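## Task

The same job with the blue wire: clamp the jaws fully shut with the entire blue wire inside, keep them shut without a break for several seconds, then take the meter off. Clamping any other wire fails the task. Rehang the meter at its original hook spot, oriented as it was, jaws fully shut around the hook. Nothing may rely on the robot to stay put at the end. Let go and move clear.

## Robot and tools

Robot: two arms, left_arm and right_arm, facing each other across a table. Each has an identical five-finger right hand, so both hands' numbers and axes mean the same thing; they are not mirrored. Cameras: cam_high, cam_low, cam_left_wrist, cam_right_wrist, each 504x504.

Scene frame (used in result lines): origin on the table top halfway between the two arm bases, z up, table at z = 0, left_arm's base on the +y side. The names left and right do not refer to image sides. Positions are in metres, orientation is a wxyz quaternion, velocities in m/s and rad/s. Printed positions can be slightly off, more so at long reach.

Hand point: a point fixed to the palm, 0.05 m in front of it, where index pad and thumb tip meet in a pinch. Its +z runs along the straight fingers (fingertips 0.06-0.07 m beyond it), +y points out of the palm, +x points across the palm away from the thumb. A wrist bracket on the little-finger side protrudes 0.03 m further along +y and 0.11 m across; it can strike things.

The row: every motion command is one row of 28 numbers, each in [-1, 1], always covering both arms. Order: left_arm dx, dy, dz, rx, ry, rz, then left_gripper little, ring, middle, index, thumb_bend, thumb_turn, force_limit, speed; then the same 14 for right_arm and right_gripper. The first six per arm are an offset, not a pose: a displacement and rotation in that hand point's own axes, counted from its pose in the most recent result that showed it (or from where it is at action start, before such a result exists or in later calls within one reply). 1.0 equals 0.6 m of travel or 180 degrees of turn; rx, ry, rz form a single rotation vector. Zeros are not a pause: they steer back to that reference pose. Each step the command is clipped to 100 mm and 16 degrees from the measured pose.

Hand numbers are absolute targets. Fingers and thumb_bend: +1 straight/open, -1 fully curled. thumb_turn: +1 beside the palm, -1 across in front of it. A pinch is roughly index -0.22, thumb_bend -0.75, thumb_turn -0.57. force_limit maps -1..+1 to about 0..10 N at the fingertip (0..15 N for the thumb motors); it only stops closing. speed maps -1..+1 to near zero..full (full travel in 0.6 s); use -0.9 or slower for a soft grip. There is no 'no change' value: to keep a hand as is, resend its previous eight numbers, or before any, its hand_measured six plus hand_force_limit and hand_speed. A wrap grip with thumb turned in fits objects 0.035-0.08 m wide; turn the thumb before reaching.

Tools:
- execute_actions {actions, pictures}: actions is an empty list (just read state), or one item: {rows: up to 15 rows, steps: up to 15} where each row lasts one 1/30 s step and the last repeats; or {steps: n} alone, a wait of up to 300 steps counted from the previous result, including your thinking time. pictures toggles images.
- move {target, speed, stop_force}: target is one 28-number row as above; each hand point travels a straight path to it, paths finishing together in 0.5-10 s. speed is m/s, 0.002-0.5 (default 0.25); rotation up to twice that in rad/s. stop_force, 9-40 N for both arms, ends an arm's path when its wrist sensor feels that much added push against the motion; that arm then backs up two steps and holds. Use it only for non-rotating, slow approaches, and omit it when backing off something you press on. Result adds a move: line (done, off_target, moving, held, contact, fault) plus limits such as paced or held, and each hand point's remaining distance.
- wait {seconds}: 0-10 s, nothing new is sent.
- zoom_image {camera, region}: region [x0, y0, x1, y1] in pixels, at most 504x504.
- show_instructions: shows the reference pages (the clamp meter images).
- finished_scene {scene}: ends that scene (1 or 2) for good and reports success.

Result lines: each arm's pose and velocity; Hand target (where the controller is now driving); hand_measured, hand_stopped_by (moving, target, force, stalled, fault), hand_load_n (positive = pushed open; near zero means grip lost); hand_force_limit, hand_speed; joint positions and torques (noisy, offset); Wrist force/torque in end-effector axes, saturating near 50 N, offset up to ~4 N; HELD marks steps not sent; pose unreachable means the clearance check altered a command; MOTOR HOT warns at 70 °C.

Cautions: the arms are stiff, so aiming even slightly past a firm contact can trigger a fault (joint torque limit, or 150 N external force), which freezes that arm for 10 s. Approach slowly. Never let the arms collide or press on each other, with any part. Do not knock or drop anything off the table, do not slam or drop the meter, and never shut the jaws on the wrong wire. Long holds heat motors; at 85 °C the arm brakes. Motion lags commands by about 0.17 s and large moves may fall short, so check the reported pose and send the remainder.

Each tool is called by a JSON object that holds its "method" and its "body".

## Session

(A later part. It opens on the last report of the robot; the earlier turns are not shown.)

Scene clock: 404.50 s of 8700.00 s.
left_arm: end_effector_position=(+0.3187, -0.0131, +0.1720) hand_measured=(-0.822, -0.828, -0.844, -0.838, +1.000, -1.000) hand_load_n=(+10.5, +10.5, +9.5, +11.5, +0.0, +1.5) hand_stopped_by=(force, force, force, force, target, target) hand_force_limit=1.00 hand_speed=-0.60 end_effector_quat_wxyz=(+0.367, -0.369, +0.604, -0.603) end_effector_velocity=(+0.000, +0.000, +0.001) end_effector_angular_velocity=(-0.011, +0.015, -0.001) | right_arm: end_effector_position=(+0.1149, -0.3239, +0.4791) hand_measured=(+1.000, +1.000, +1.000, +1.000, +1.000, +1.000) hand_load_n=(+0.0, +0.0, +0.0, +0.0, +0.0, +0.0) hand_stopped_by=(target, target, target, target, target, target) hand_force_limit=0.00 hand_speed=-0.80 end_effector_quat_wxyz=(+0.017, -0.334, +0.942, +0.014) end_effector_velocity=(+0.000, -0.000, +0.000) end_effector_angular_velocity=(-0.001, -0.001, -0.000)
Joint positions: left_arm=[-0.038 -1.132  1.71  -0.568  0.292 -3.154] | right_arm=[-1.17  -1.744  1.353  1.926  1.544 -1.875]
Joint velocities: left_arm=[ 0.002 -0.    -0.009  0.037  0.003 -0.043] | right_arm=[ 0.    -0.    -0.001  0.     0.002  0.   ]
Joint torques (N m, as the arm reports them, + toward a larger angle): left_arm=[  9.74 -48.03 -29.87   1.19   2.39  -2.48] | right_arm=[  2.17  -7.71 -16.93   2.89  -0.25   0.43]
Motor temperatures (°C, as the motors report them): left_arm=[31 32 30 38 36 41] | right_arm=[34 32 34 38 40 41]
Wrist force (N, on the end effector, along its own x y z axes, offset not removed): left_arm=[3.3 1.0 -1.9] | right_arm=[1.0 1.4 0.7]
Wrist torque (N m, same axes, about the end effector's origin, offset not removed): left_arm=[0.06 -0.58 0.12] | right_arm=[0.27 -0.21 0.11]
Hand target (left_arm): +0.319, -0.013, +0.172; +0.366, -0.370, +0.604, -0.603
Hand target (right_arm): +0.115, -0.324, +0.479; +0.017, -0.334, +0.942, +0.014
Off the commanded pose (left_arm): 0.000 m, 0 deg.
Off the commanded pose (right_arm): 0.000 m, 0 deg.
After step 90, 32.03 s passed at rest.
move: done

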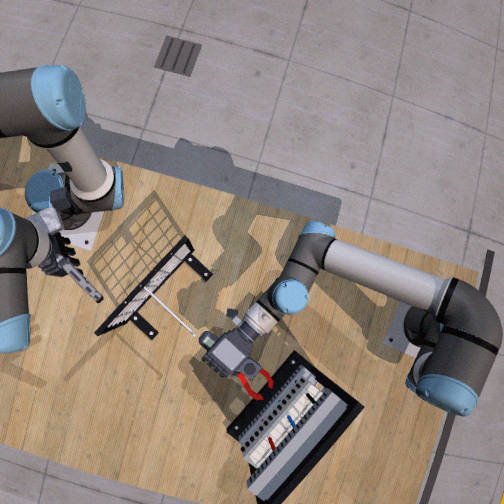

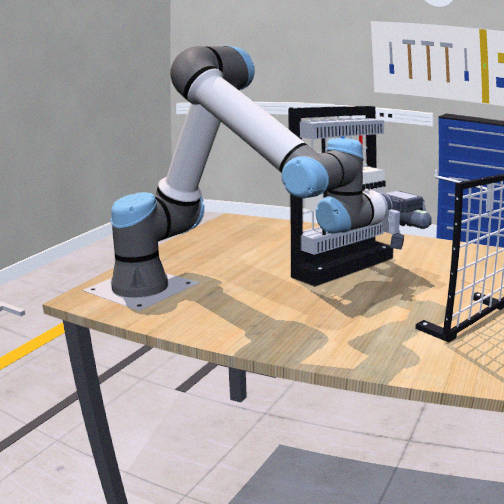

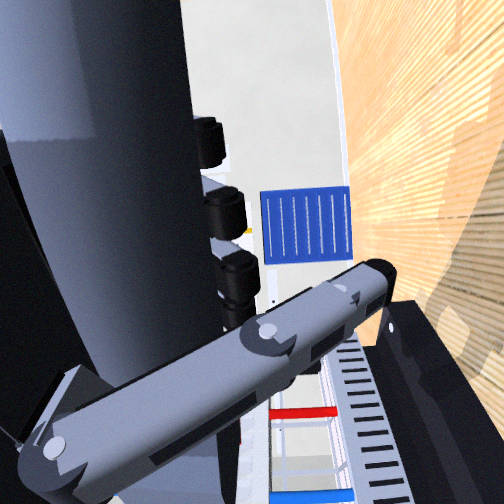

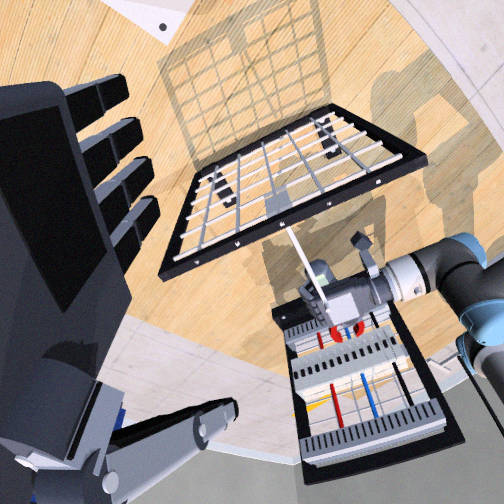

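{"method": "move", "body": {"target": [-0.028,-0.222,-0.005,0,-0.0144,0,-1,-1,-0.97,-1,1,-1,1,-0.6,0,0,0,0,0,0,1,1,1,1,1,1,0,-0.8], "speed": 0.1}}

{"method": "zoom_image", "body": {"camera": "cam_high", "region": [185, 310, 345, 470]}}

Scene clock: 430.90 s of 8700.00 s.
left_arm: end_effector_position=(+0.3243, +0.0033, +0.3050) hand_measured=(-0.822, -0.828, -0.844, -0.838, +1.000, -1.000) hand_load_n=(+10.5, +10.5, +9.5, +11.5, +0.0, +1.5) hand_stopped_by=(force, force, force, force, target, target) hand_force_limit=1.00 hand_speed=-0.60 end_effector_quat_wxyz=(+0.381, -0.383, +0.596, -0.595) end_effector_velocity=(+0.000, +0.001, +0.001) end_effector_angular_velocity=(+0.004, +0.002, +0.001) | right_arm: end_effector_position=(+0.1149, -0.3239, +0.4791) hand_measured=(+1.000, +1.000, +1.000, +1.000, +1.000, +1.000) hand_load_n=(+0.0, +0.0, +0.0, +0.0, +0.0, +0.0) hand_stopped_by=(target, target, target, target, target, target) hand_force_limit=0.00 hand_speed=-0.80 end_effector_quat_wxyz=(+0.017, -0.334, +0.942, +0.014) end_effector_velocity=(+0.000, -0.000, -0.001) end_effector_angular_velocity=(-0.002, +0.002, -0.001)
Joint positions: left_arm=[-0.037 -1.272  1.538 -0.254  0.248 -3.154] | right_arm=[-1.17  -1.744  1.353  1.926  1.544 -1.875]
Joint velocities: left_arm=[ 0.     0.001 -0.007  0.018 -0.001 -0.01 ] | right_arm=[0.    0.001 0.002 0.    0.001 0.001]
Joint torques (N m, as the arm reports them, + toward a larger angle): left_arm=[  9.15 -38.97 -34.11   1.58  -2.49  -2.63] | right_arm=[  2.28  -8.57 -16.13   2.96  -0.04   0.46]
Motor temperatures (°C, as the motors report them): left_arm=[31 32 30 38 36 41] | right_arm=[34 32 34 38 40 41]
Wrist force (N, on the end effector, along its own x y z axes, offset not removed): left_arm=[2.3 3.3 -2.0] | right_arm=[2.4 1.4 -2.0]
Wrist torque (N m, same axes, about the end effector's origin, offset not removed): left_arm=[0.53 -0.38 0.35] | right_arm=[0.39 -0.41 0.33]
Hand target (left_arm): +0.324, +0.003, +0.305; +0.381, -0.383, +0.596, -0.594
Hand target (right_arm): +0.115, -0.324, +0.479; +0.017, -0.334, +0.942, +0.014
Off the commanded pose (left_arm): 0.000 m, 0 deg.
Off the commanded pose (right_arm): 0.000 m, 0 deg.
After step 90, 21.57 s passed at rest.
move: done

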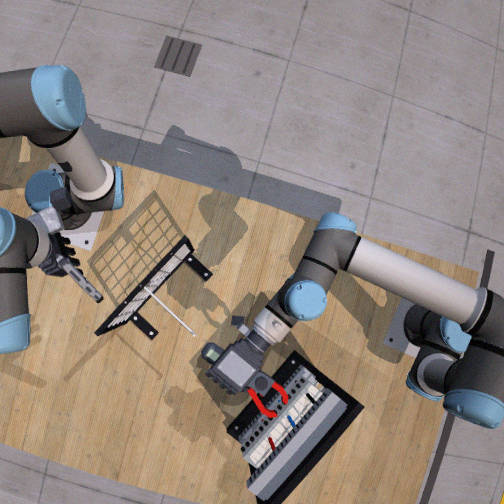

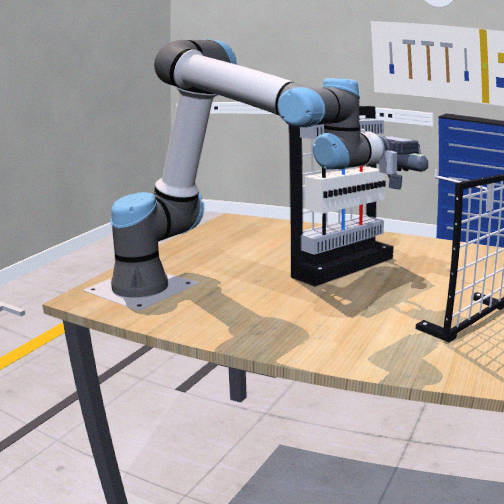

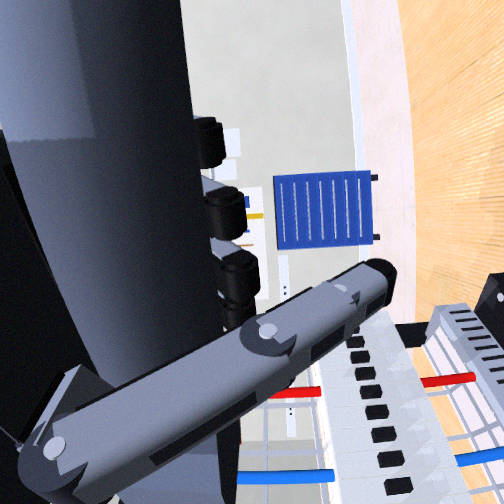

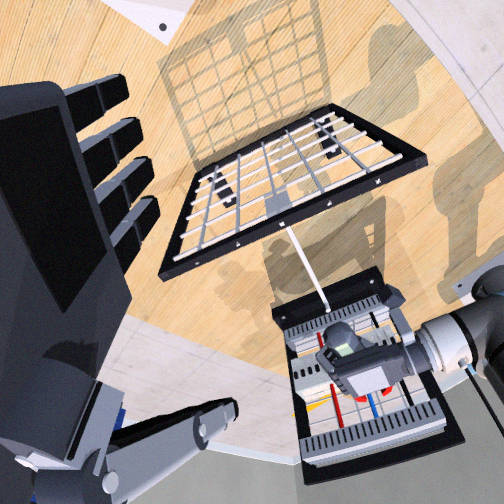

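Region (185, 310, 345, 470) of cam_high's 504x504 image, scaled by 3.150, with more detail than that image has.

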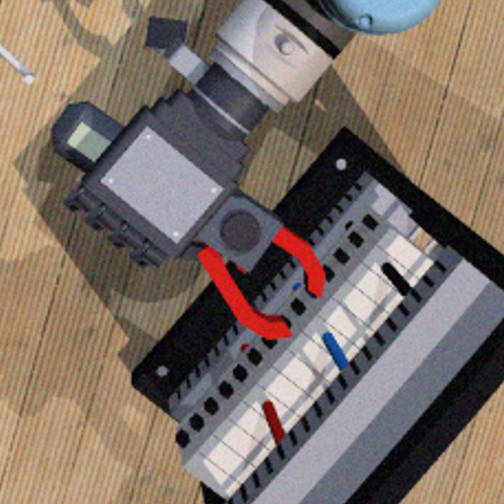

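{"method": "zoom_image", "body": {"camera": "cam_high", "region": [250, 375, 314, 439]}}

Region (250, 375, 314, 439) of cam_high's 504x504 image, scaled by 7.875, with more detail than that image has.

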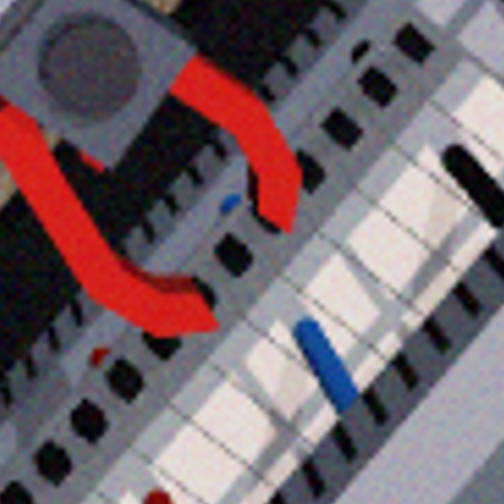

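{"method": "move", "body": {"target": [-0.05,0,0.0135,0,0,0,-1,-1,-0.97,-1,1,-1,1,-0.6,0,0,0,0,0,0,1,1,1,1,1,1,0,-0.8], "speed": 0.04, "stop_force": 12}}

{"method": "zoom_image", "body": {"camera": "cam_high", "region": [250, 375, 314, 439]}}

Scene clock: 458.47 s of 8700.00 s.
left_arm: end_effector_position=(+0.3439, +0.0271, +0.3049) hand_measured=(-0.822, -0.828, -0.844, -0.838, +1.000, -1.000) hand_load_n=(+10.5, +10.5, +9.5, +11.5, +0.0, +1.5) hand_stopped_by=(force, force, force, force, target, target) hand_force_limit=1.00 hand_speed=-0.60 end_effector_quat_wxyz=(+0.381, -0.383, +0.596, -0.595) end_effector_velocity=(+0.002, +0.002, +0.002) end_effector_angular_velocity=(-0.002, -0.000, -0.000) | right_arm: end_effector_position=(+0.1149, -0.3239, +0.4791) hand_measured=(+1.000, +1.000, +1.000, +1.000, +1.000, +1.000) hand_load_n=(+0.0, +0.0, +0.0, +0.0, +0.0, +0.0) hand_stopped_by=(target, target, target, target, target, target) hand_force_limit=0.00 hand_speed=-0.80 end_effector_quat_wxyz=(+0.017, -0.334, +0.942, +0.014) end_effector_velocity=(-0.001, +0.000, -0.000) end_effector_angular_velocity=(+0.000, +0.001, +0.001)
Joint positions: left_arm=[-0.005 -1.323  1.605 -0.271  0.279 -3.154] | right_arm=[-1.17  -1.744  1.353  1.926  1.544 -1.875]
Joint velocities: left_arm=[ 0.003 -0.006  0.004 -0.003  0.003  0.003] | right_arm=[ 0.    -0.001  0.002 -0.    -0.001 -0.001]
Joint torques (N m, as the arm reports them, + toward a larger angle): left_arm=[  7.33 -40.66 -10.72  -2.12   2.08   1.99] | right_arm=[  2.6   -8.6  -16.67   2.9   -0.34   0.28]
Motor temperatures (°C, as the motors report them): left_arm=[31 32 30 38 36 41] | right_arm=[34 32 34 38 40 41]
Wrist force (N, on the end effector, along its own x y z axes, offset not removed): left_arm=[0.7 1.5 -1.1] | right_arm=[1.3 0.8 -1.0]
Wrist torque (N m, same axes, about the end effector's origin, offset not removed): left_arm=[0.09 -0.07 0.09] | right_arm=[0.25 -0.33 0.11]
Hand target (left_arm): +0.344, +0.027, +0.305; +0.381, -0.383, +0.596, -0.595
Hand target (right_arm): +0.115, -0.324, +0.479; +0.017, -0.334, +0.942, +0.014
Off the commanded pose (left_arm): 0.000 m, 0 deg.
Off the commanded pose (right_arm): 0.000 m, 0 deg.
After step 90, 23.43 s passed at rest.
move: done

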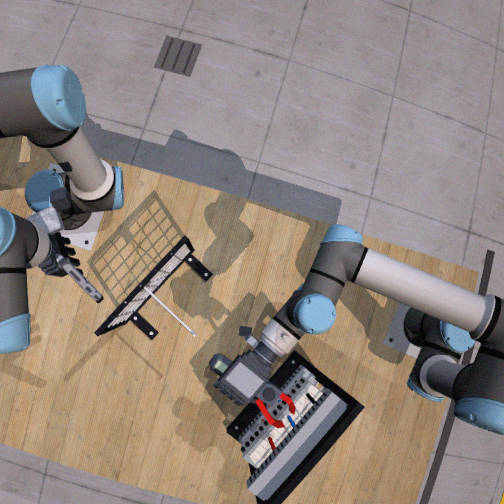

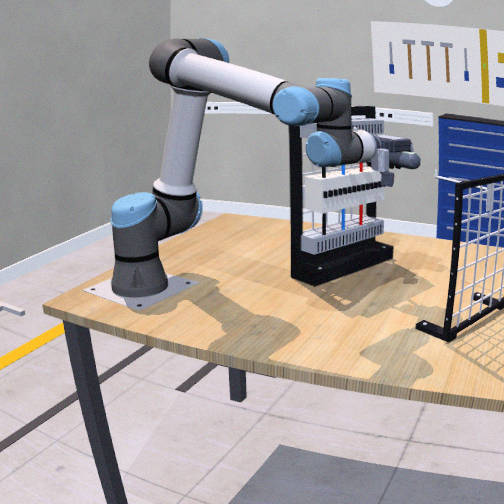

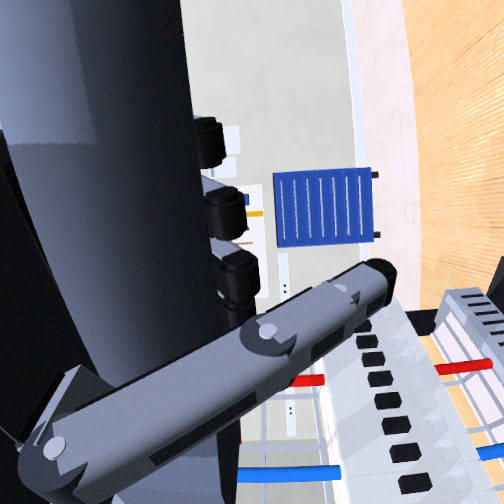

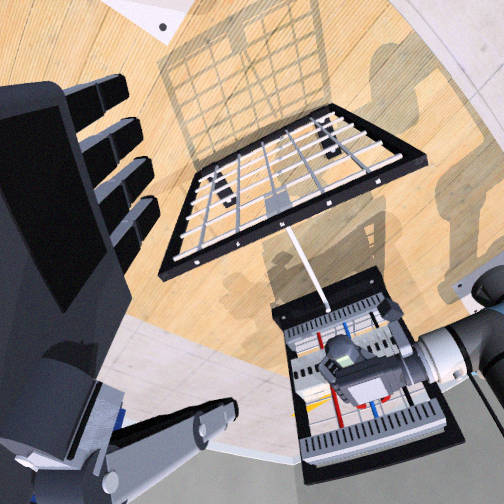

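Region (250, 375, 314, 439) of cam_high's 504x504 image, scaled by 7.875, with more detail than that image has.

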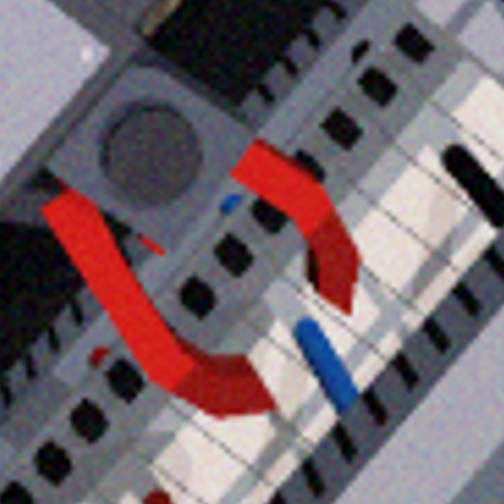

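{"method": "move", "body": {"target": [-0.055,0,0,0,0,0,-1,-1,-0.97,-1,1,-1,1,-0.6,0,0,0,0,0,0,1,1,1,1,1,1,0,-0.8], "speed": 0.03, "stop_force": 10}}

{"method": "zoom_image", "body": {"camera": "cam_high", "region": [260, 385, 324, 449]}}

Scene clock: 471.00 s of 8700.00 s.
left_arm: end_effector_position=(+0.3575, +0.0568, +0.3048) hand_measured=(-0.822, -0.828, -0.844, -0.838, +1.000, -1.000) hand_load_n=(+10.5, +10.5, +9.5, +11.5, +0.0, +1.5) hand_stopped_by=(force, force, force, force, target, target) hand_force_limit=1.00 hand_speed=-0.60 end_effector_quat_wxyz=(+0.381, -0.383, +0.596, -0.595) end_effector_velocity=(+0.001, +0.002, +0.000) end_effector_angular_velocity=(+0.000, -0.001, -0.000) | right_arm: end_effector_position=(+0.1149, -0.3239, +0.4791) hand_measured=(+1.000, +1.000, +1.000, +1.000, +1.000, +1.000) hand_load_n=(+0.0, +0.0, +0.0, +0.0, +0.0, +0.0) hand_stopped_by=(target, target, target, target, target, target) hand_force_limit=0.00 hand_speed=-0.80 end_effector_quat_wxyz=(+0.017, -0.334, +0.942, +0.014) end_effector_velocity=(-0.000, -0.000, +0.000) end_effector_angular_velocity=(+0.000, -0.001, +0.001)
Joint positions: left_arm=[ 0.015 -1.388  1.686 -0.287  0.299 -3.153] | right_arm=[-1.17  -1.744  1.353  1.926  1.544 -1.875]
Joint velocities: left_arm=[ 0.001 -0.006  0.006 -0.002  0.002  0.002] | right_arm=[ 0.    -0.    -0.001  0.     0.    -0.001]
Joint torques (N m, as the arm reports them, + toward a larger angle): left_arm=[  8.09 -39.4  -11.31  -2.08   2.28   2.09] | right_arm=[  1.93  -7.97 -16.02   2.92  -0.33   0.57]
Motor temperatures (°C, as the motors report them): left_arm=[31 32 30 38 36 41] | right_arm=[34 32 34 38 40 41]
Wrist force (N, on the end effector, along its own x y z axes, offset not removed): left_arm=[2.5 1.2 -0.6] | right_arm=[1.6 0.4 3.7]
Wrist torque (N m, same axes, about the end effector's origin, offset not removed): left_arm=[0.06 -0.48 0.05] | right_arm=[-0.05 -0.53 0.09]
Hand target (left_arm): +0.358, +0.057, +0.305; +0.381, -0.383, +0.596, -0.595
Hand target (right_arm): +0.115, -0.324, +0.479; +0.017, -0.334, +0.942, +0.014
Off the commanded pose (left_arm): 0.000 m, 0 deg.
Off the commanded pose (right_arm): 0.000 m, 0 deg.
After step 90, 8.10 s passed at rest.
move: done

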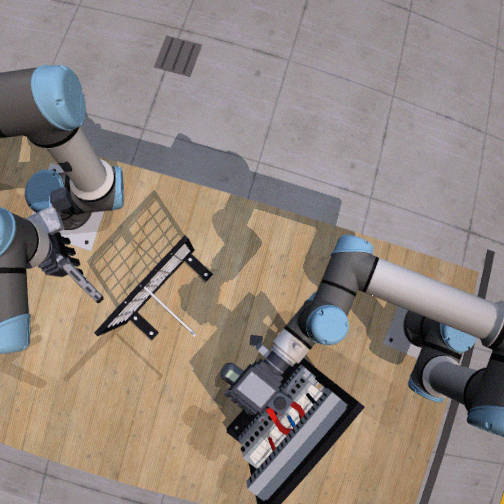

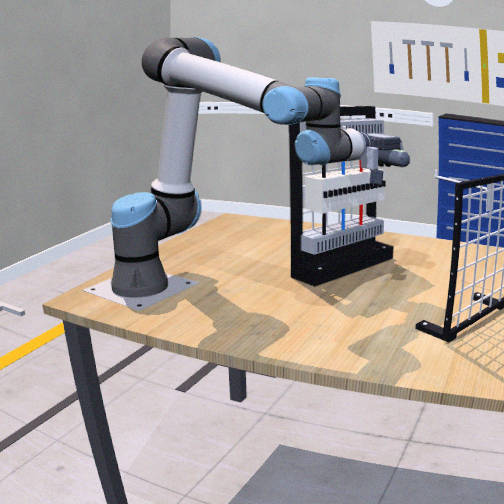

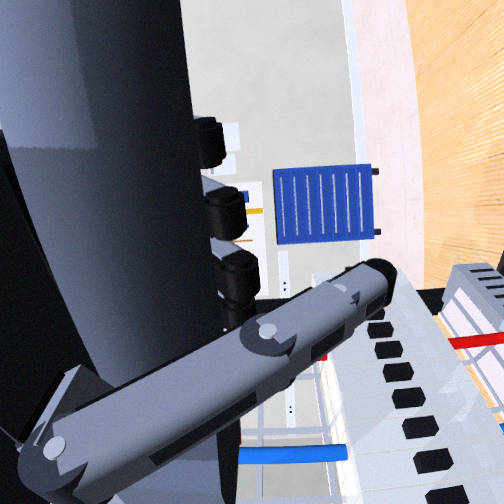

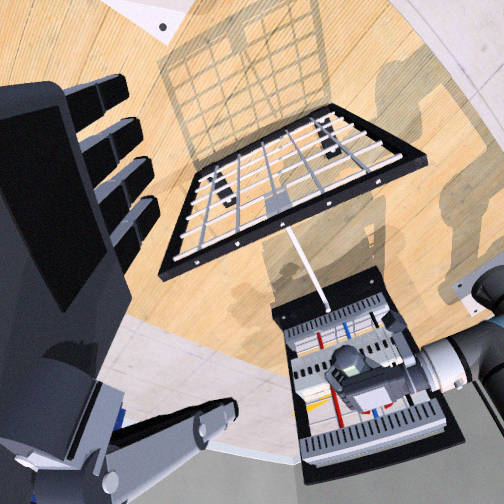

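Region (260, 385, 324, 449) of cam_high's 504x504 image, scaled by 7.875, with more detail than that image has.

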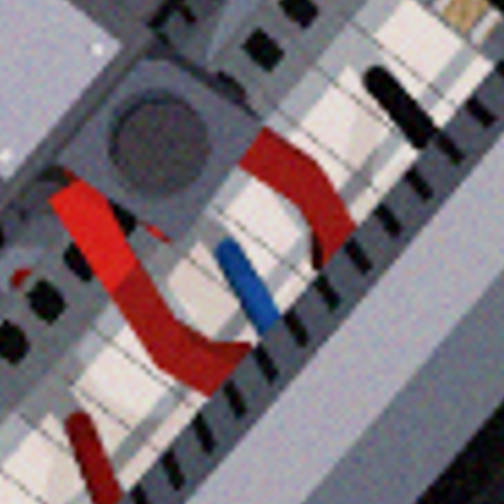

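{"method": "move", "body": {"target": [-0.02,0,0.0235,0,0,0,-1,-1,-0.97,-1,1,-1,1,-0.6,0,0,0,0,0,0,1,1,1,1,1,1,0,-0.8], "speed": 0.025, "stop_force": 10}}

{"method": "zoom_image", "body": {"camera": "cam_high", "region": [260, 385, 324, 449]}}

Scene clock: 496.97 s of 8700.00 s.
left_arm: end_effector_position=(+0.3751, +0.0618, +0.3047) hand_measured=(-0.822, -0.828, -0.844, -0.838, +1.000, -1.000) hand_load_n=(+10.5, +10.5, +9.5, +11.5, +0.0, +1.5) hand_stopped_by=(force, force, force, force, target, target) hand_force_limit=1.00 hand_speed=-0.60 end_effector_quat_wxyz=(+0.381, -0.383, +0.596, -0.595) end_effector_velocity=(+0.002, +0.000, +0.000) end_effector_angular_velocity=(+0.001, -0.000, -0.000) | right_arm: end_effector_position=(+0.1149, -0.3239, +0.4791) hand_measured=(+1.000, +1.000, +1.000, +1.000, +1.000, +1.000) hand_load_n=(+0.0, +0.0, +0.0, +0.0, +0.0, +0.0) hand_stopped_by=(target, target, target, target, target, target) hand_force_limit=0.00 hand_speed=-0.80 end_effector_quat_wxyz=(+0.017, -0.334, +0.942, +0.014) end_effector_velocity=(-0.000, +0.000, +0.001) end_effector_angular_velocity=(+0.002, -0.002, -0.002)
Joint positions: left_arm=[ 0.052 -1.393  1.691 -0.289  0.337 -3.152] | right_arm=[-1.17  -1.744  1.353  1.926  1.544 -1.875]
Joint velocities: left_arm=[ 0.004 -0.     0.    -0.     0.005  0.001] | right_arm=[-0.    -0.001 -0.001  0.    -0.001  0.002]
Joint torques (N m, as the arm reports them, + toward a larger angle): left_arm=[  8.84 -38.66 -10.11  -2.13   2.07   2.1 ] | right_arm=[  2.27  -8.16 -16.83   2.76  -0.29   0.44]
Motor temperatures (°C, as the motors report them): left_arm=[31 32 30 38 36 41] | right_arm=[34 32 34 38 40 41]
Wrist force (N, on the end effector, along its own x y z axes, offset not removed): left_arm=[2.4 0.7 -2.3] | right_arm=[0.4 1.1 2.5]
Wrist torque (N m, same axes, about the end effector's origin, offset not removed): left_arm=[0.07 -0.43 0.07] | right_arm=[0.13 -0.37 0.10]
Hand target (left_arm): +0.375, +0.062, +0.305; +0.381, -0.383, +0.596, -0.595
Hand target (right_arm): +0.115, -0.324, +0.479; +0.017, -0.334, +0.942, +0.014
Off the commanded pose (left_arm): 0.000 m, 0 deg.
Off the commanded pose (right_arm): 0.000 m, 0 deg.
After step 90, 21.90 s passed at rest.
move: done

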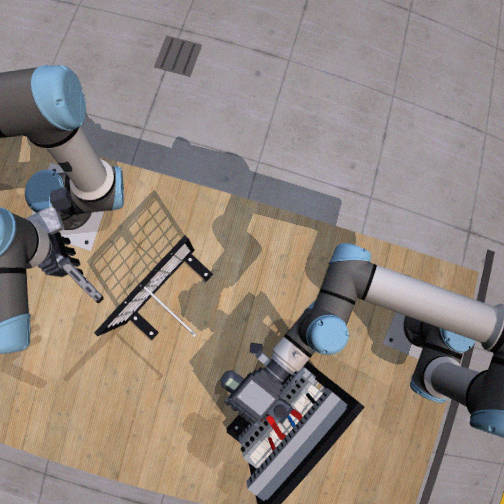

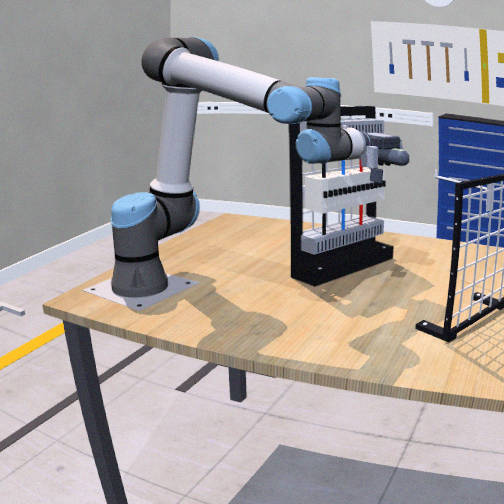

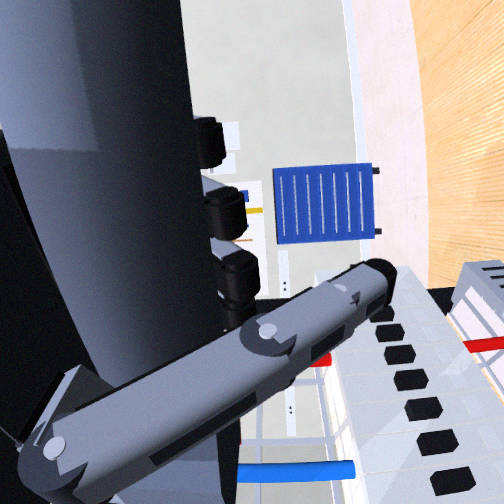

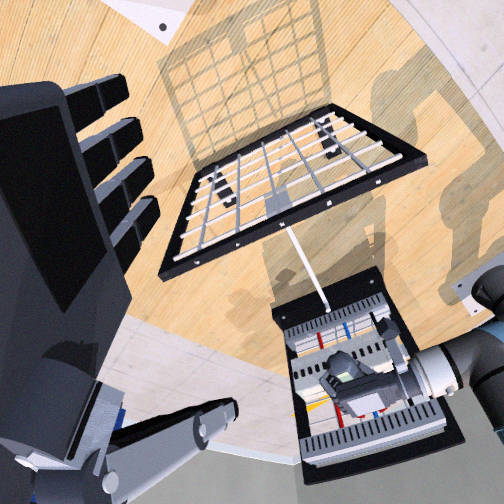

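Region (260, 385, 324, 449) of cam_high's 504x504 image, scaled by 7.875, with more detail than that image has.

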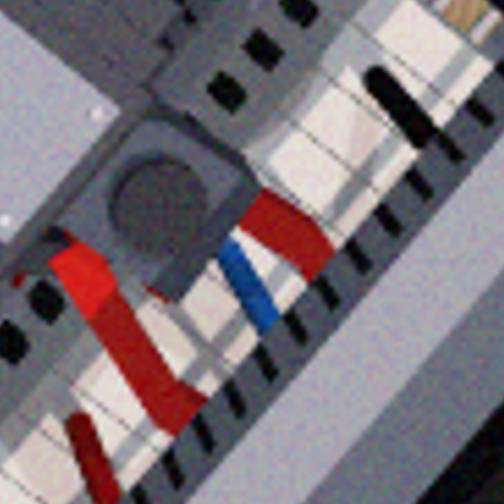

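{"method": "move", "body": {"target": [0,0,0,0,0,0,-1,-1,0.2,0.2,1,-1,1,-0.6,0,0,0,0,0,0,1,1,1,1,1,1,0,-0.8], "speed": 0.025}}

{"method": "zoom_image", "body": {"camera": "cam_high", "region": [260, 385, 324, 449]}}

Scene clock: 505.97 s of 8700.00 s.
left_arm: end_effector_position=(+0.3751, +0.0618, +0.3047) hand_measured=(-0.824, -0.830, +0.200, +0.200, +1.000, -1.000) hand_load_n=(+0.0, +1.5, +0.0, +0.0, +0.0, +0.5) hand_stopped_by=(force, force, target, target, target, target) hand_force_limit=1.00 hand_speed=-0.60 end_effector_quat_wxyz=(+0.381, -0.383, +0.596, -0.595) end_effector_velocity=(+0.000, -0.000, +0.001) end_effector_angular_velocity=(-0.001, -0.000, +0.000) | right_arm: end_effector_position=(+0.1149, -0.3239, +0.4791) hand_measured=(+1.000, +1.000, +1.000, +1.000, +1.000, +1.000) hand_load_n=(+0.0, +0.0, +0.0, +0.0, +0.0, +0.0) hand_stopped_by=(target, target, target, target, target, target) hand_force_limit=0.00 hand_speed=-0.80 end_effector_quat_wxyz=(+0.017, -0.334, +0.942, +0.014) end_effector_velocity=(-0.000, -0.000, +0.000) end_effector_angular_velocity=(+0.000, -0.001, +0.001)
Joint positions: left_arm=[ 0.052 -1.393  1.691 -0.289  0.337 -3.152] | right_arm=[-1.17  -1.744  1.353  1.926  1.544 -1.875]
Joint velocities: left_arm=[ 0.    -0.001 -0.001 -0.001  0.     0.001] | right_arm=[-0.    -0.001 -0.     0.    -0.    -0.001]
Joint torques (N m, as the arm reports them, + toward a larger angle): left_arm=[ -8.86 -20.36 -33.21   0.99  -1.85  -0.53] | right_arm=[  1.83  -8.6  -16.31   2.89  -0.13   0.42]
Motor temperatures (°C, as the motors report them): left_arm=[31 32 30 38 36 41] | right_arm=[34 32 34 38 40 41]
Wrist force (N, on the end effector, along its own x y z axes, offset not removed): left_arm=[0.5 0.8 -2.6] | right_arm=[-0.9 3.0 1.0]
Wrist torque (N m, same axes, about the end effector's origin, offset not removed): left_arm=[0.03 -0.17 0.00] | right_arm=[0.44 -0.06 0.06]
Hand target (left_arm): +0.375, +0.062, +0.305; +0.381, -0.383, +0.596, -0.595
Hand target (right_arm): +0.115, -0.324, +0.479; +0.017, -0.334, +0.942, +0.014
Off the commanded pose (left_arm): 0.000 m, 0 deg.
Off the commanded pose (right_arm): 0.000 m, 0 deg.
After step 90, 4.17 s passed at rest.
move: done

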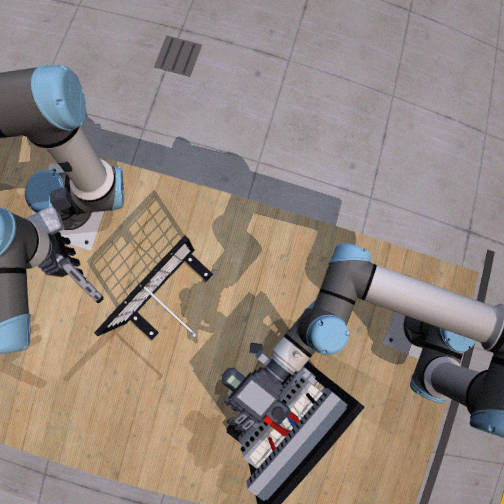

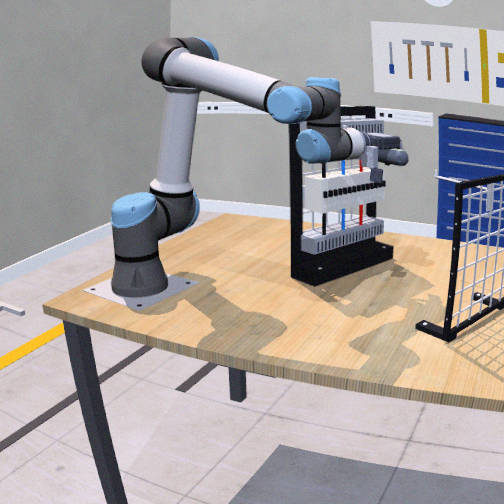

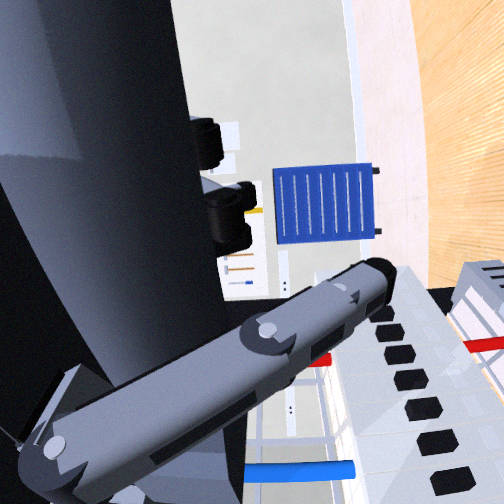

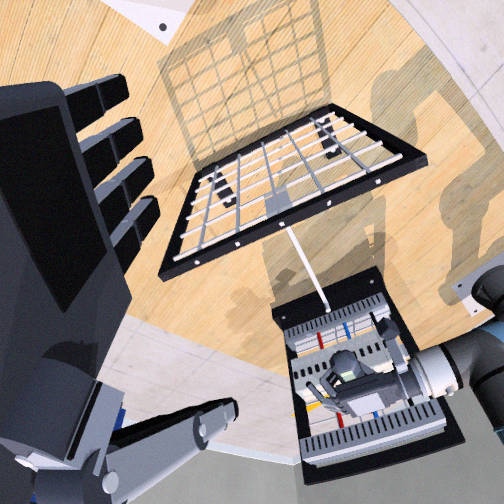

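Region (260, 385, 324, 449) of cam_high's 504x504 image, scaled by 7.875, with more detail than that image has.

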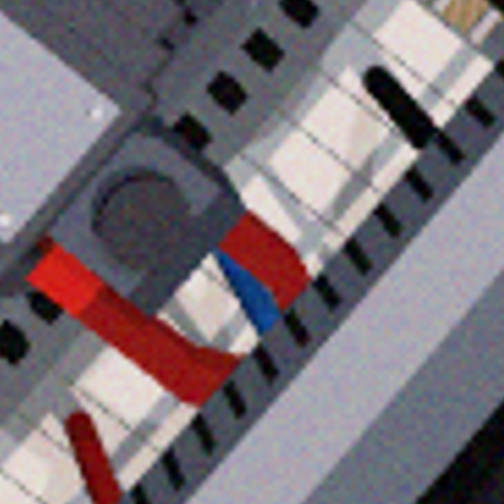

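{"method": "zoom_image", "body": {"camera": "cam_right_wrist", "region": [295, 340, 395, 440]}}

{"method": "zoom_image", "body": {"camera": "cam_high", "region": [215, 360, 295, 440]}}

Region (295, 340, 395, 440) of cam_right_wrist's 504x504 image, scaled by 5.040, with more detail than that image has.

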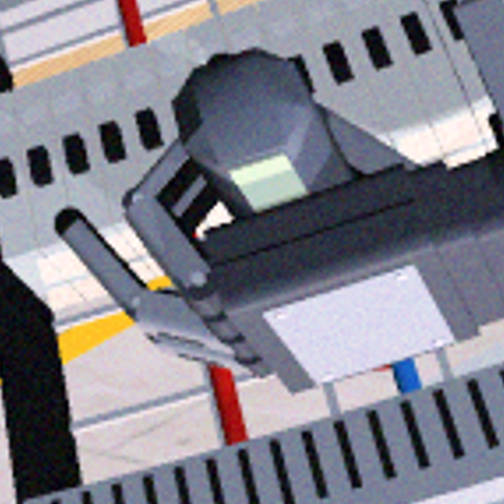

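Region (215, 360, 295, 440) of cam_high's 504x504 image, scaled by 6.300, with more detail than that image has.

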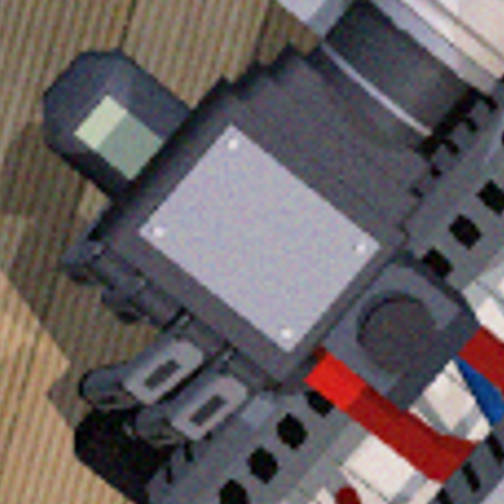

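{"method": "move", "body": {"target": [0.012,0.022,-0.0133,0,0,0,-1,-1,0.2,0.2,1,-1,1,-0.6,0,0,0,0,0,0,1,1,1,1,1,1,0,-0.8], "speed": 0.015, "stop_force": 10}}

{"method": "zoom_image", "body": {"camera": "cam_high", "region": [260, 385, 324, 449]}}

Scene clock: 547.00 s of 8700.00 s.
left_arm: end_effector_position=(+0.3650, +0.0586, +0.2917) hand_measured=(-0.824, -0.830, +0.200, +0.200, +1.000, -1.000) hand_load_n=(+0.0, +1.0, +0.0, +0.0, +0.0, +0.5) hand_stopped_by=(force, force, target, target, target, target) hand_force_limit=1.00 hand_speed=-0.60 end_effector_quat_wxyz=(+0.381, -0.383, +0.596, -0.595) end_effector_velocity=(-0.001, -0.000, -0.003) end_effector_angular_velocity=(+0.001, +0.000, +0.000) | right_arm: end_effector_position=(+0.1149, -0.3239, +0.4791) hand_measured=(+1.000, +1.000, +1.000, +1.000, +1.000, +1.000) hand_load_n=(+0.0, +0.0, +0.0, +0.0, +0.0, +0.0) hand_stopped_by=(target, target, target, target, target, target) hand_force_limit=0.00 hand_speed=-0.80 end_effector_quat_wxyz=(+0.017, -0.334, +0.942, +0.014) end_effector_velocity=(-0.000, -0.000, -0.000) end_effector_angular_velocity=(-0.001, -0.000, -0.000)
Joint positions: left_arm=[ 0.03  -1.38   1.711 -0.321  0.315 -3.153] | right_arm=[-1.17  -1.744  1.353  1.926  1.544 -1.875]
Joint velocities: left_arm=[-0.003  0.003  0.005 -0.006 -0.003 -0.001] | right_arm=[-0.    -0.001  0.001 -0.     0.001  0.   ]
Joint torques (N m, as the arm reports them, + toward a larger angle): left_arm=[ -7.79 -18.2   -9.83  -2.43  -1.82  -0.42] | right_arm=[  2.09  -8.81 -16.96   2.75  -0.18   0.35]
Motor temperatures (°C, as the motors report them): left_arm=[31 32 30 38 36 41] | right_arm=[34 32 34 38 40 41]
Wrist force (N, on the end effector, along its own x y z axes, offset not removed): left_arm=[0.8 -0.8 -4.2] | right_arm=[1.5 2.9 1.9]
Wrist torque (N m, same axes, about the end effector's origin, offset not removed): left_arm=[-0.03 -0.27 0.09] | right_arm=[0.38 -0.54 0.31]
Hand target (left_arm): +0.365, +0.059, +0.292; +0.381, -0.383, +0.596, -0.595
Hand target (right_arm): +0.115, -0.324, +0.479; +0.017, -0.334, +0.942, +0.014
Off the commanded pose (left_arm): 0.000 m, 0 deg.
Off the commanded pose (right_arm): 0.000 m, 0 deg.
After step 90, 36.63 s passed at rest.
move: done

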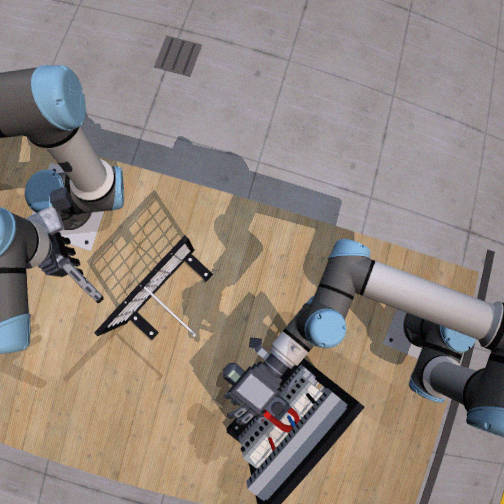

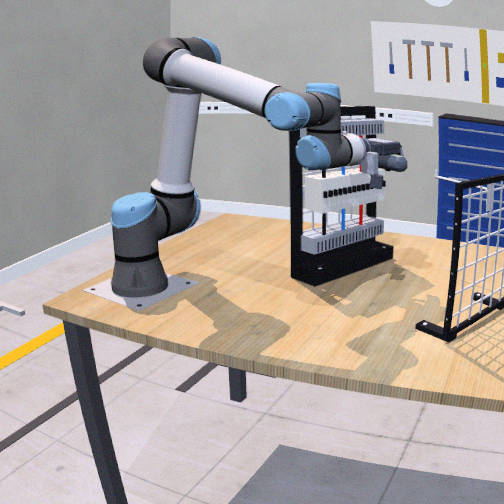

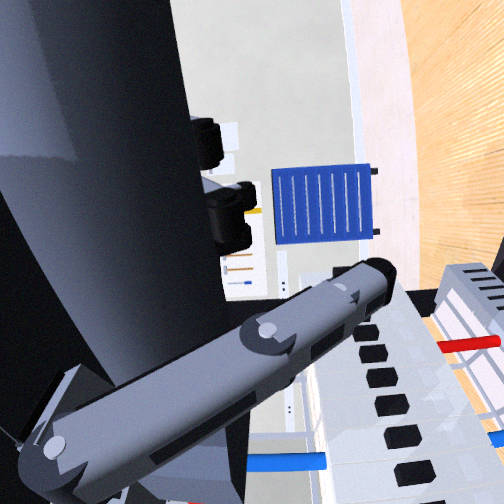

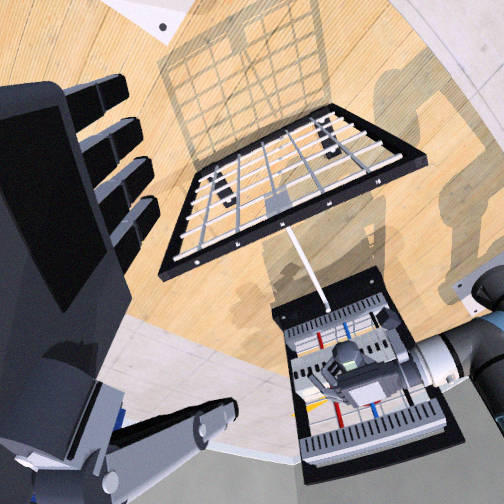

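Region (260, 385, 324, 449) of cam_high's 504x504 image, scaled by 7.875, with more detail than that image has.

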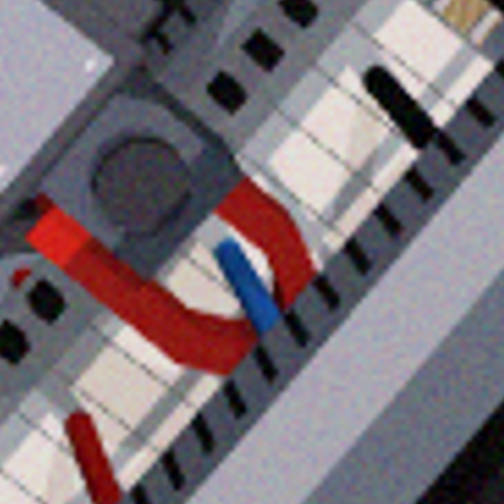

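{"method": "move", "body": {"target": [0,0,-0.0135,0,0,0,-1,-1,0.2,0.2,1,-1,1,-0.6,0,0,0,0,0,0,1,1,1,1,1,1,0,-0.8], "speed": 0.015, "stop_force": 10}}

{"method": "zoom_image", "body": {"camera": "cam_high", "region": [270, 395, 318, 443]}}

Scene clock: 567.67 s of 8700.00 s.
left_arm: end_effector_position=(+0.3578, +0.0619, +0.2918) hand_measured=(-0.824, -0.830, +0.200, +0.200, +1.000, -1.000) hand_load_n=(+0.0, +2.5, +0.0, +0.0, +0.0, +0.5) hand_stopped_by=(force, force, target, target, target, target) hand_force_limit=1.00 hand_speed=-0.60 end_effector_quat_wxyz=(+0.381, -0.383, +0.596, -0.595) end_effector_velocity=(-0.002, +0.001, -0.000) end_effector_angular_velocity=(+0.000, -0.000, +0.000) | right_arm: end_effector_position=(+0.1149, -0.3239, +0.4791) hand_measured=(+1.000, +1.000, +1.000, +1.000, +1.000, +1.000) hand_load_n=(+0.0, +0.0, +0.0, +0.0, +0.0, +0.0) hand_stopped_by=(target, target, target, target, target, target) hand_force_limit=0.00 hand_speed=-0.80 end_effector_quat_wxyz=(+0.017, -0.334, +0.942, +0.014) end_effector_velocity=(-0.000, +0.000, +0.001) end_effector_angular_velocity=(+0.002, -0.001, -0.001)
Joint positions: left_arm=[ 0.014 -1.39   1.723 -0.322  0.299 -3.153] | right_arm=[-1.17  -1.744  1.353  1.926  1.544 -1.875]
Joint velocities: left_arm=[-0.005 -0.003  0.005 -0.002 -0.005  0.   ] | right_arm=[-0.    -0.001 -0.001  0.    -0.002  0.001]
Joint torques (N m, as the arm reports them, + toward a larger angle): left_arm=[ -8.15 -39.24 -10.88  -2.2   -2.31  -2.52] | right_arm=[  1.79  -8.76 -16.78   3.    -0.38   0.26]
Motor temperatures (°C, as the motors report them): left_arm=[31 32 30 38 36 41] | right_arm=[34 32 34 38 40 41]
Wrist force (N, on the end effector, along its own x y z axes, offset not removed): left_arm=[2.0 1.1 0.2] | right_arm=[2.3 -2.2 -0.6]
Wrist torque (N m, same axes, about the end effector's origin, offset not removed): left_arm=[-0.05 -0.41 0.12] | right_arm=[-0.29 -0.31 0.14]
Hand target (left_arm): +0.358, +0.062, +0.292; +0.381, -0.383, +0.596, -0.595
Hand target (right_arm): +0.115, -0.324, +0.479; +0.017, -0.334, +0.942, +0.014
Off the commanded pose (left_arm): 0.000 m, 0 deg.
Off the commanded pose (right_arm): 0.000 m, 0 deg.
After step 90, 16.87 s passed at rest.
move: done

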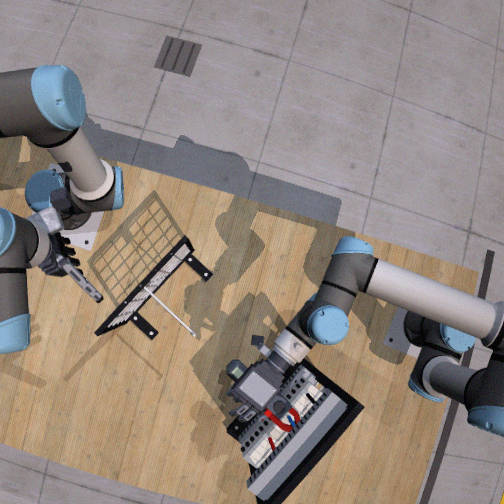

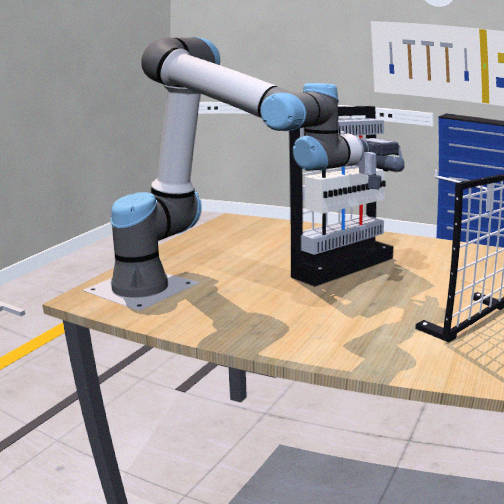

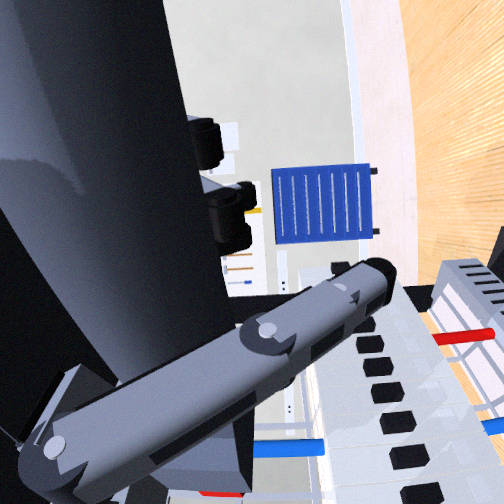

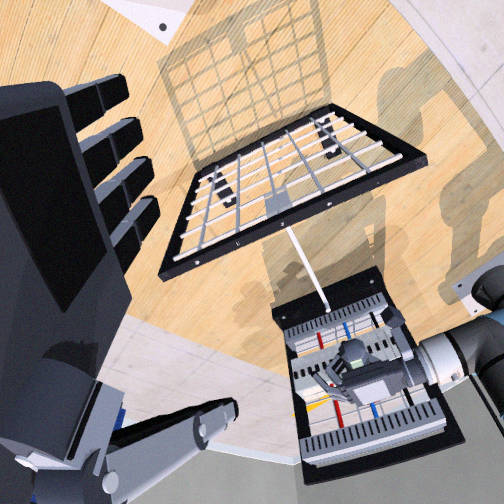

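Region (270, 395, 318, 443) of cam_high's 504x504 image, scaled by 10.500, with more detail than that image has.

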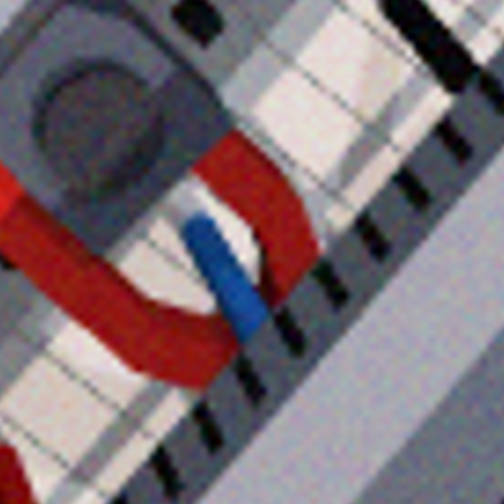

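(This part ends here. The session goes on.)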